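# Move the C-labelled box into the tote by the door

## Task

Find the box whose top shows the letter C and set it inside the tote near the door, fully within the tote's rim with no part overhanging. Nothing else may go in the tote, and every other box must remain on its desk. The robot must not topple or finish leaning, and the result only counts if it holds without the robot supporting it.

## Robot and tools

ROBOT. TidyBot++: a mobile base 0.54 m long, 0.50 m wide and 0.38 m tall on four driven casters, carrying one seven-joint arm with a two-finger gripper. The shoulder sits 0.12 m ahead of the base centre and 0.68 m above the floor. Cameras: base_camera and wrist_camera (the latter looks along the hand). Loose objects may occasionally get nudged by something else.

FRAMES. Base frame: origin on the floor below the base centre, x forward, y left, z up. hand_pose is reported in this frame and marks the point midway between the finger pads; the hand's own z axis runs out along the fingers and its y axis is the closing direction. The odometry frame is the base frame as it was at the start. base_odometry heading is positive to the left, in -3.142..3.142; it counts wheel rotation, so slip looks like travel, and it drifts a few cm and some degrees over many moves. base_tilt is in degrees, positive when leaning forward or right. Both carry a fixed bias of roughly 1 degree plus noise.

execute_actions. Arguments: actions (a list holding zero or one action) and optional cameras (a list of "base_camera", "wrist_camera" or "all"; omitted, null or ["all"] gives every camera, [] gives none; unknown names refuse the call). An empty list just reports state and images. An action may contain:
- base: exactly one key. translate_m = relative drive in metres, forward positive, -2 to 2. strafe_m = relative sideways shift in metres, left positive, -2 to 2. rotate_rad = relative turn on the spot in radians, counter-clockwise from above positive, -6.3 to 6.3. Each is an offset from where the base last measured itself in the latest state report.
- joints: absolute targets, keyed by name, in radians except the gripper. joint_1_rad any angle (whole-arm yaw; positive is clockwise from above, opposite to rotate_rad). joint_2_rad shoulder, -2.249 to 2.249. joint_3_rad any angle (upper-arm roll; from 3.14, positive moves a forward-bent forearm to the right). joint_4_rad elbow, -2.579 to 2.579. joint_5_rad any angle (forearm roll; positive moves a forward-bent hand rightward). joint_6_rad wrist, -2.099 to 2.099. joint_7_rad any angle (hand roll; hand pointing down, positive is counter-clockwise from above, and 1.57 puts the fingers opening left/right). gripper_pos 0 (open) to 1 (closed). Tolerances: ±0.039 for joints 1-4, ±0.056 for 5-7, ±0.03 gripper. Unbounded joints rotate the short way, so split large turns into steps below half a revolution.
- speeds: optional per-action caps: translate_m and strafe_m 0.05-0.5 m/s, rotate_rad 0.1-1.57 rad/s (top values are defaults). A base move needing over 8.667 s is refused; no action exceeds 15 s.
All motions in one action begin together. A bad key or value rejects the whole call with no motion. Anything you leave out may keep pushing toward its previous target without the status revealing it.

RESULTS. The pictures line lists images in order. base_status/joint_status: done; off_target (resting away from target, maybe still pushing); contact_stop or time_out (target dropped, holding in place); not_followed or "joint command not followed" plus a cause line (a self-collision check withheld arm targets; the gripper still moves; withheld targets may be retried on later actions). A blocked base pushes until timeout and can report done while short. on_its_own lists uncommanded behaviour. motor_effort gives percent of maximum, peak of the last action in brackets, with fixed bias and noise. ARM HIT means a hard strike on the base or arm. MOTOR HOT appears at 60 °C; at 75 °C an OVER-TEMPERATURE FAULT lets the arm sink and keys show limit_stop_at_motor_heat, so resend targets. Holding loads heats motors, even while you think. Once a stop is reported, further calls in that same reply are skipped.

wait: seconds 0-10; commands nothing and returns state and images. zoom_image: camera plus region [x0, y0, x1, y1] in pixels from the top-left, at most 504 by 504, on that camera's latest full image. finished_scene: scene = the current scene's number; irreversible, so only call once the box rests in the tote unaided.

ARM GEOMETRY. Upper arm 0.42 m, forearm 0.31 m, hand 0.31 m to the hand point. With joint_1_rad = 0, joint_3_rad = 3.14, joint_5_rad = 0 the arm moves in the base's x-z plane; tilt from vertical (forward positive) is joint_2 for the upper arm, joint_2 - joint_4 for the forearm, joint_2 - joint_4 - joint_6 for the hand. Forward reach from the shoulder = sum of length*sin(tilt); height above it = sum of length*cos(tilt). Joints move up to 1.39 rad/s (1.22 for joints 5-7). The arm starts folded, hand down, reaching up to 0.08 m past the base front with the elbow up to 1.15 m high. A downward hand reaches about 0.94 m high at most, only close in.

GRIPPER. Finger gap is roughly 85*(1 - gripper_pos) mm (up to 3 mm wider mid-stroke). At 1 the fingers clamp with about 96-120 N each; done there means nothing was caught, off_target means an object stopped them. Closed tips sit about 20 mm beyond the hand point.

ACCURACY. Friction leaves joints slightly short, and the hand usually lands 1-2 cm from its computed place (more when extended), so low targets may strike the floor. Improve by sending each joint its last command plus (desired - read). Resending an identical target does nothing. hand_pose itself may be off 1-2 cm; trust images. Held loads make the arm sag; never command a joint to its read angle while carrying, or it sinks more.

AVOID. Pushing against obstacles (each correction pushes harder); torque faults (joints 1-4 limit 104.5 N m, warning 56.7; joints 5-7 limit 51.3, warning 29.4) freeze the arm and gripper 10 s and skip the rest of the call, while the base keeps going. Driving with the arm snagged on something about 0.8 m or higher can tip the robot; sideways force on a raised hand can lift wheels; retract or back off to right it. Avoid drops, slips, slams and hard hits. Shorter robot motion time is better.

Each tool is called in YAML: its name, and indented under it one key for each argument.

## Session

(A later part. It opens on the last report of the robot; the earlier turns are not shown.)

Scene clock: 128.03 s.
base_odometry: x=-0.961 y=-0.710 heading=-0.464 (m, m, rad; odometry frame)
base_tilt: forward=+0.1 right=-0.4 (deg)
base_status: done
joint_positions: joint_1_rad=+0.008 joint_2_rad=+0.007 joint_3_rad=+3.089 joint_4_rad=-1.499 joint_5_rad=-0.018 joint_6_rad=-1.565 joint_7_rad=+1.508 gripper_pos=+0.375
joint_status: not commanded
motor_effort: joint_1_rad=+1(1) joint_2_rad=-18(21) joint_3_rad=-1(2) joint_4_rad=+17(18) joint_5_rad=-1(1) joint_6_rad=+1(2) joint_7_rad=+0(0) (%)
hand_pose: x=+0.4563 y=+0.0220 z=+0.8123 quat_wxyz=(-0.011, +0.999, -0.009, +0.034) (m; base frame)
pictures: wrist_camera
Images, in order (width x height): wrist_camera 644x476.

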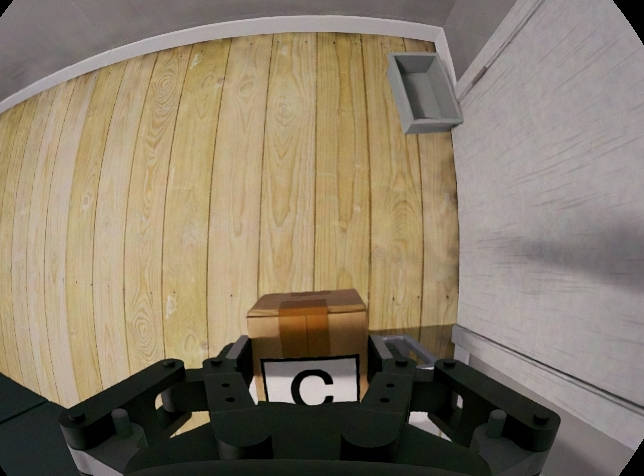

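execute_actions:
  actions:
    - {"base":{"rotate_rad":-0.25}}
  cameras: []

execute_actions:
  actions:
    - {"base":{"translate_m":0.5}}
  cameras: ["wrist_camera"]

Scene clock: 132.70 s.
base_odometry: x=-0.961 y=-0.710 heading=-0.714 (m, m, rad; odometry frame)
base_tilt: forward=+0.1 right=-0.4 (deg)
base_status: done
joint_positions: joint_1_rad=+0.008 joint_2_rad=+0.007 joint_3_rad=+3.090 joint_4_rad=-1.499 joint_5_rad=-0.018 joint_6_rad=-1.565 joint_7_rad=+1.508 gripper_pos=+0.375
joint_status: not commanded
motor_effort: joint_1_rad=+0(4) joint_2_rad=-18(19) joint_3_rad=+0(3) joint_4_rad=+17(17) joint_5_rad=-1(2) joint_6_rad=+1(1) joint_7_rad=+0(0) (%)
hand_pose: x=+0.4563 y=+0.0217 z=+0.8123 quat_wxyz=(-0.011, +0.999, -0.009, +0.034) (m; base frame)
pictures: none
No camera images: the call's "cameras" was empty. Leave "cameras" out to get every camera's image.

Scene clock: 135.07 s.
base_odometry: x=-0.584 y=-1.038 heading=-0.715 (m, m, rad; odometry frame)
base_tilt: forward=+0.1 right=-0.4 (deg)
base_status: done
joint_positions: joint_1_rad=+0.008 joint_2_rad=+0.008 joint_3_rad=+3.090 joint_4_rad=-1.499 joint_5_rad=-0.018 joint_6_rad=-1.565 joint_7_rad=+1.508 gripper_pos=+0.375
joint_status: not commanded
motor_effort: joint_1_rad=+1(2) joint_2_rad=-18(23) joint_3_rad=-1(0) joint_4_rad=+17(18) joint_5_rad=-1(1) joint_6_rad=+1(2) joint_7_rad=+0(0) (%)
hand_pose: x=+0.4564 y=+0.0217 z=+0.8122 quat_wxyz=(-0.011, +0.999, -0.009, +0.034) (m; base frame)
pictures: wrist_camera
Images, in order (width x height): wrist_camera 644x476.

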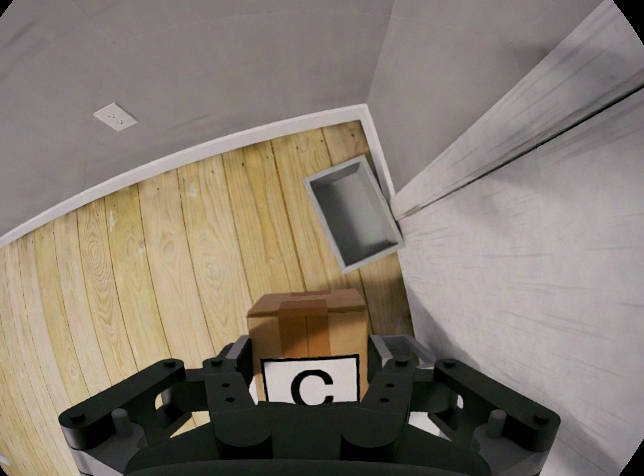

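execute_actions:
  actions:
    - {"joints":{"joint_2_rad":1.25,"joint_4_rad":-0.9,"joint_6_rad":-1.0}}

Scene clock: 140.80 s.
base_odometry: x=-0.584 y=-1.038 heading=-0.715 (m, m, rad; odometry frame)
base_tilt: forward=+0.1 right=-0.4 (deg)
base_status: not commanded
joint_positions: joint_1_rad=+0.008 joint_2_rad=+1.241 joint_3_rad=+3.090 joint_4_rad=-0.918 joint_5_rad=-0.018 joint_6_rad=-1.045 joint_7_rad=+1.508 gripper_pos=+0.375
joint_status: all done
motor_effort: joint_1_rad=+0(0) joint_2_rad=-49(52) joint_3_rad=-3(3) joint_4_rad=+14(17) joint_5_rad=-1(1) joint_6_rad=-1(1) joint_7_rad=+0(0) (%)
hand_pose: x=+0.7590 y=+0.0288 z=+0.3348 quat_wxyz=(-0.031, +0.999, -0.031, -0.032) (m; base frame)
pictures: base_camera, wrist_camera
Images, in order (width x height): base_camera 644x364, wrist_camera 644x476.

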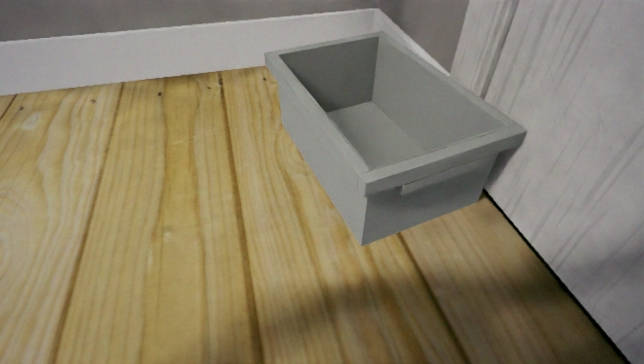

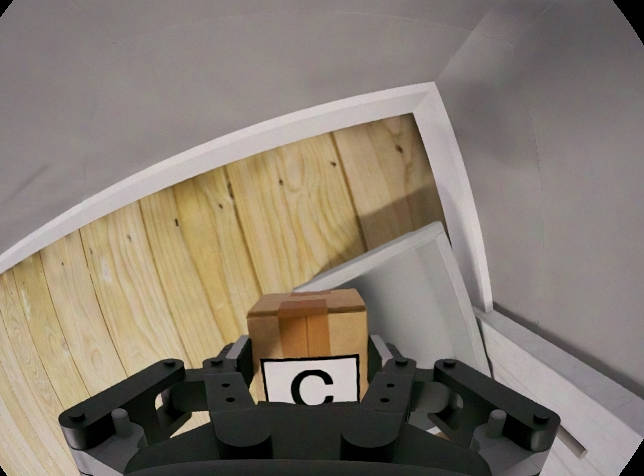

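Box is over the left part; move right a little.

execute_actions:
  actions:
    - {"joints":{"joint_1_rad":0.09}}
  cameras: ["wrist_camera"]

Scene clock: 142.63 s.
base_odometry: x=-0.584 y=-1.038 heading=-0.715 (m, m, rad; odometry frame)
base_tilt: forward=+0.1 right=-0.5 (deg)
base_status: not commanded
joint_positions: joint_1_rad=+0.085 joint_2_rad=+1.241 joint_3_rad=+3.090 joint_4_rad=-0.918 joint_5_rad=-0.018 joint_6_rad=-1.045 joint_7_rad=+1.508 gripper_pos=+0.375
joint_status: all done
motor_effort: joint_1_rad=+0(3) joint_2_rad=-50(50) joint_3_rad=-2(4) joint_4_rad=+14(14) joint_5_rad=-1(1) joint_6_rad=-1(1) joint_7_rad=+1(0) (%)
hand_pose: x=+0.7595 y=-0.0201 z=+0.3348 quat_wxyz=(-0.032, +0.997, -0.069, -0.031) (m; base frame)
pictures: wrist_camera
Images, in order (width x height): wrist_camera 644x476.

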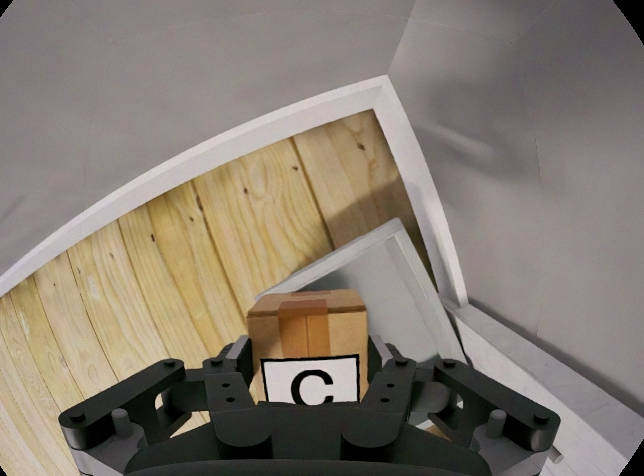

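Good. Lower a bit, release.

execute_actions:
  actions:
    - {"joints":{"joint_2_rad":1.4,"joint_4_rad":-0.8,"joint_6_rad":-0.95}}

Scene clock: 145.20 s.
base_odometry: x=-0.584 y=-1.038 heading=-0.715 (m, m, rad; odometry frame)
base_tilt: forward=+0.1 right=-0.5 (deg)
base_status: not commanded
joint_positions: joint_1_rad=+0.085 joint_2_rad=+1.402 joint_3_rad=+3.090 joint_4_rad=-0.813 joint_5_rad=-0.018 joint_6_rad=-0.995 joint_7_rad=+1.508 gripper_pos=+0.375
joint_status: all done
motor_effort: joint_1_rad=+1(1) joint_2_rad=-51(55) joint_3_rad=-2(2) joint_4_rad=+13(15) joint_5_rad=-1(1) joint_6_rad=-1(1) joint_7_rad=+0(0) (%)
hand_pose: x=+0.7641 y=-0.0210 z=+0.2547 quat_wxyz=(-0.033, +0.996, -0.074, -0.034) (m; base frame)
pictures: base_camera, wrist_camera
Images, in order (width x height): base_camera 644x364, wrist_camera 644x476.

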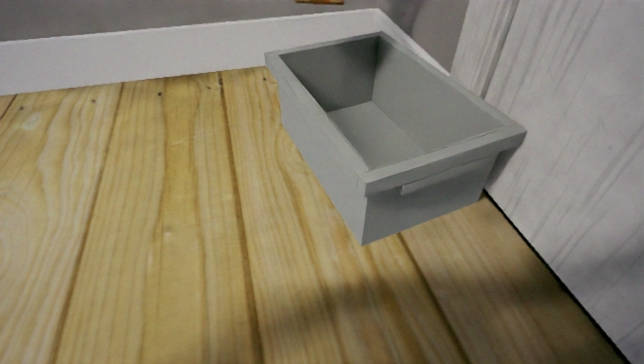

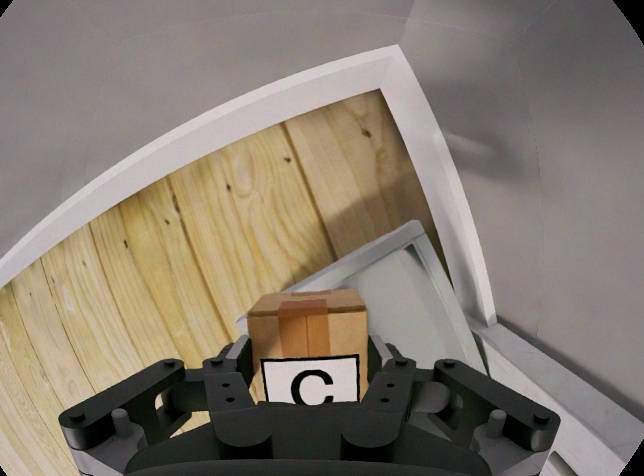

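execute_actions:
  actions:
    - {"joints":{"gripper_pos":0.0}}
  cameras: []

execute_actions:
  actions:
    - {"joints":{"joint_1_rad":0.0,"joint_2_rad":0.0,"joint_4_rad":-1.5,"joint_6_rad":-1.6}}

Scene clock: 149.03 s.
base_odometry: x=-0.584 y=-1.038 heading=-0.715 (m, m, rad; odometry frame)
base_tilt: forward=+0.1 right=-0.4 (deg)
base_status: not commanded
joint_positions: joint_1_rad=+0.085 joint_2_rad=+1.402 joint_3_rad=+3.090 joint_4_rad=-0.813 joint_5_rad=-0.018 joint_6_rad=-0.995 joint_7_rad=+1.508 gripper_pos=+0.000
joint_status: all done
motor_effort: joint_1_rad=+0(0) joint_2_rad=-50(51) joint_3_rad=-2(3) joint_4_rad=+13(13) joint_5_rad=-1(1) joint_6_rad=-1(1) joint_7_rad=+0(0) (%)
hand_pose: x=+0.7641 y=-0.0210 z=+0.2547 quat_wxyz=(-0.033, +0.996, -0.074, -0.034) (m; base frame)
pictures: none
No camera images: the call's "cameras" was empty. Leave "cameras" out to get every camera's image.

Scene clock: 151.70 s.
base_odometry: x=-0.584 y=-1.038 heading=-0.715 (m, m, rad; odometry frame)
base_tilt: forward=+0.1 right=-0.4 (deg)
base_status: not commanded
joint_positions: joint_1_rad=+0.024 joint_2_rad=+0.014 joint_3_rad=+3.090 joint_4_rad=-1.484 joint_5_rad=-0.018 joint_6_rad=-1.556 joint_7_rad=+1.508 gripper_pos=+0.000
joint_status: all done
motor_effort: joint_1_rad=+0(0) joint_2_rad=-19(54) joint_3_rad=-1(3) joint_4_rad=+17(16) joint_5_rad=+0(1) joint_6_rad=+1(1) joint_7_rad=+0(0) (%)
hand_pose: x=+0.4647 y=+0.0167 z=+0.8153 quat_wxyz=(-0.011, +0.999, -0.017, +0.043) (m; base frame)
pictures: base_camera, wrist_camera
Images, in order (width x height): base_camera 644x364, wrist_camera 644x476.

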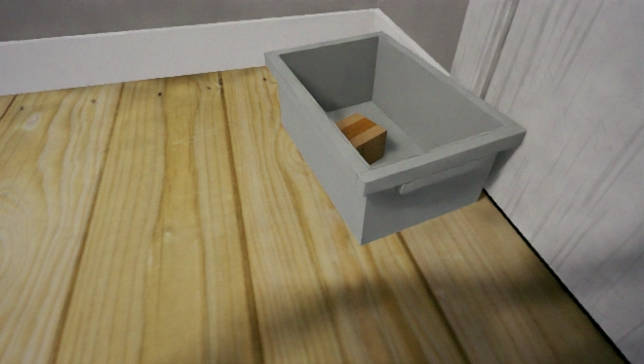

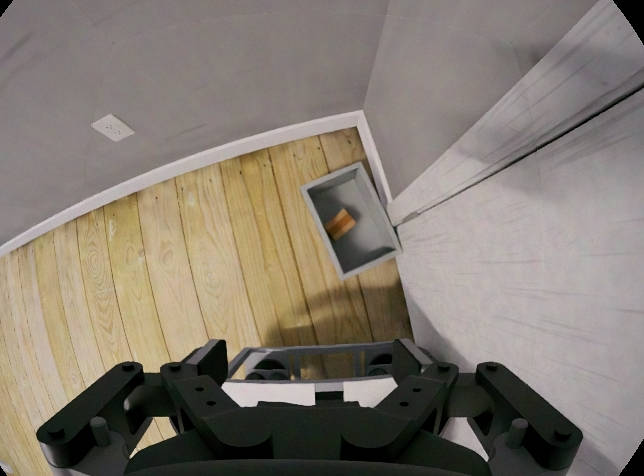

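finished_scene:
  scene: 1

The scene is finished: the task was done.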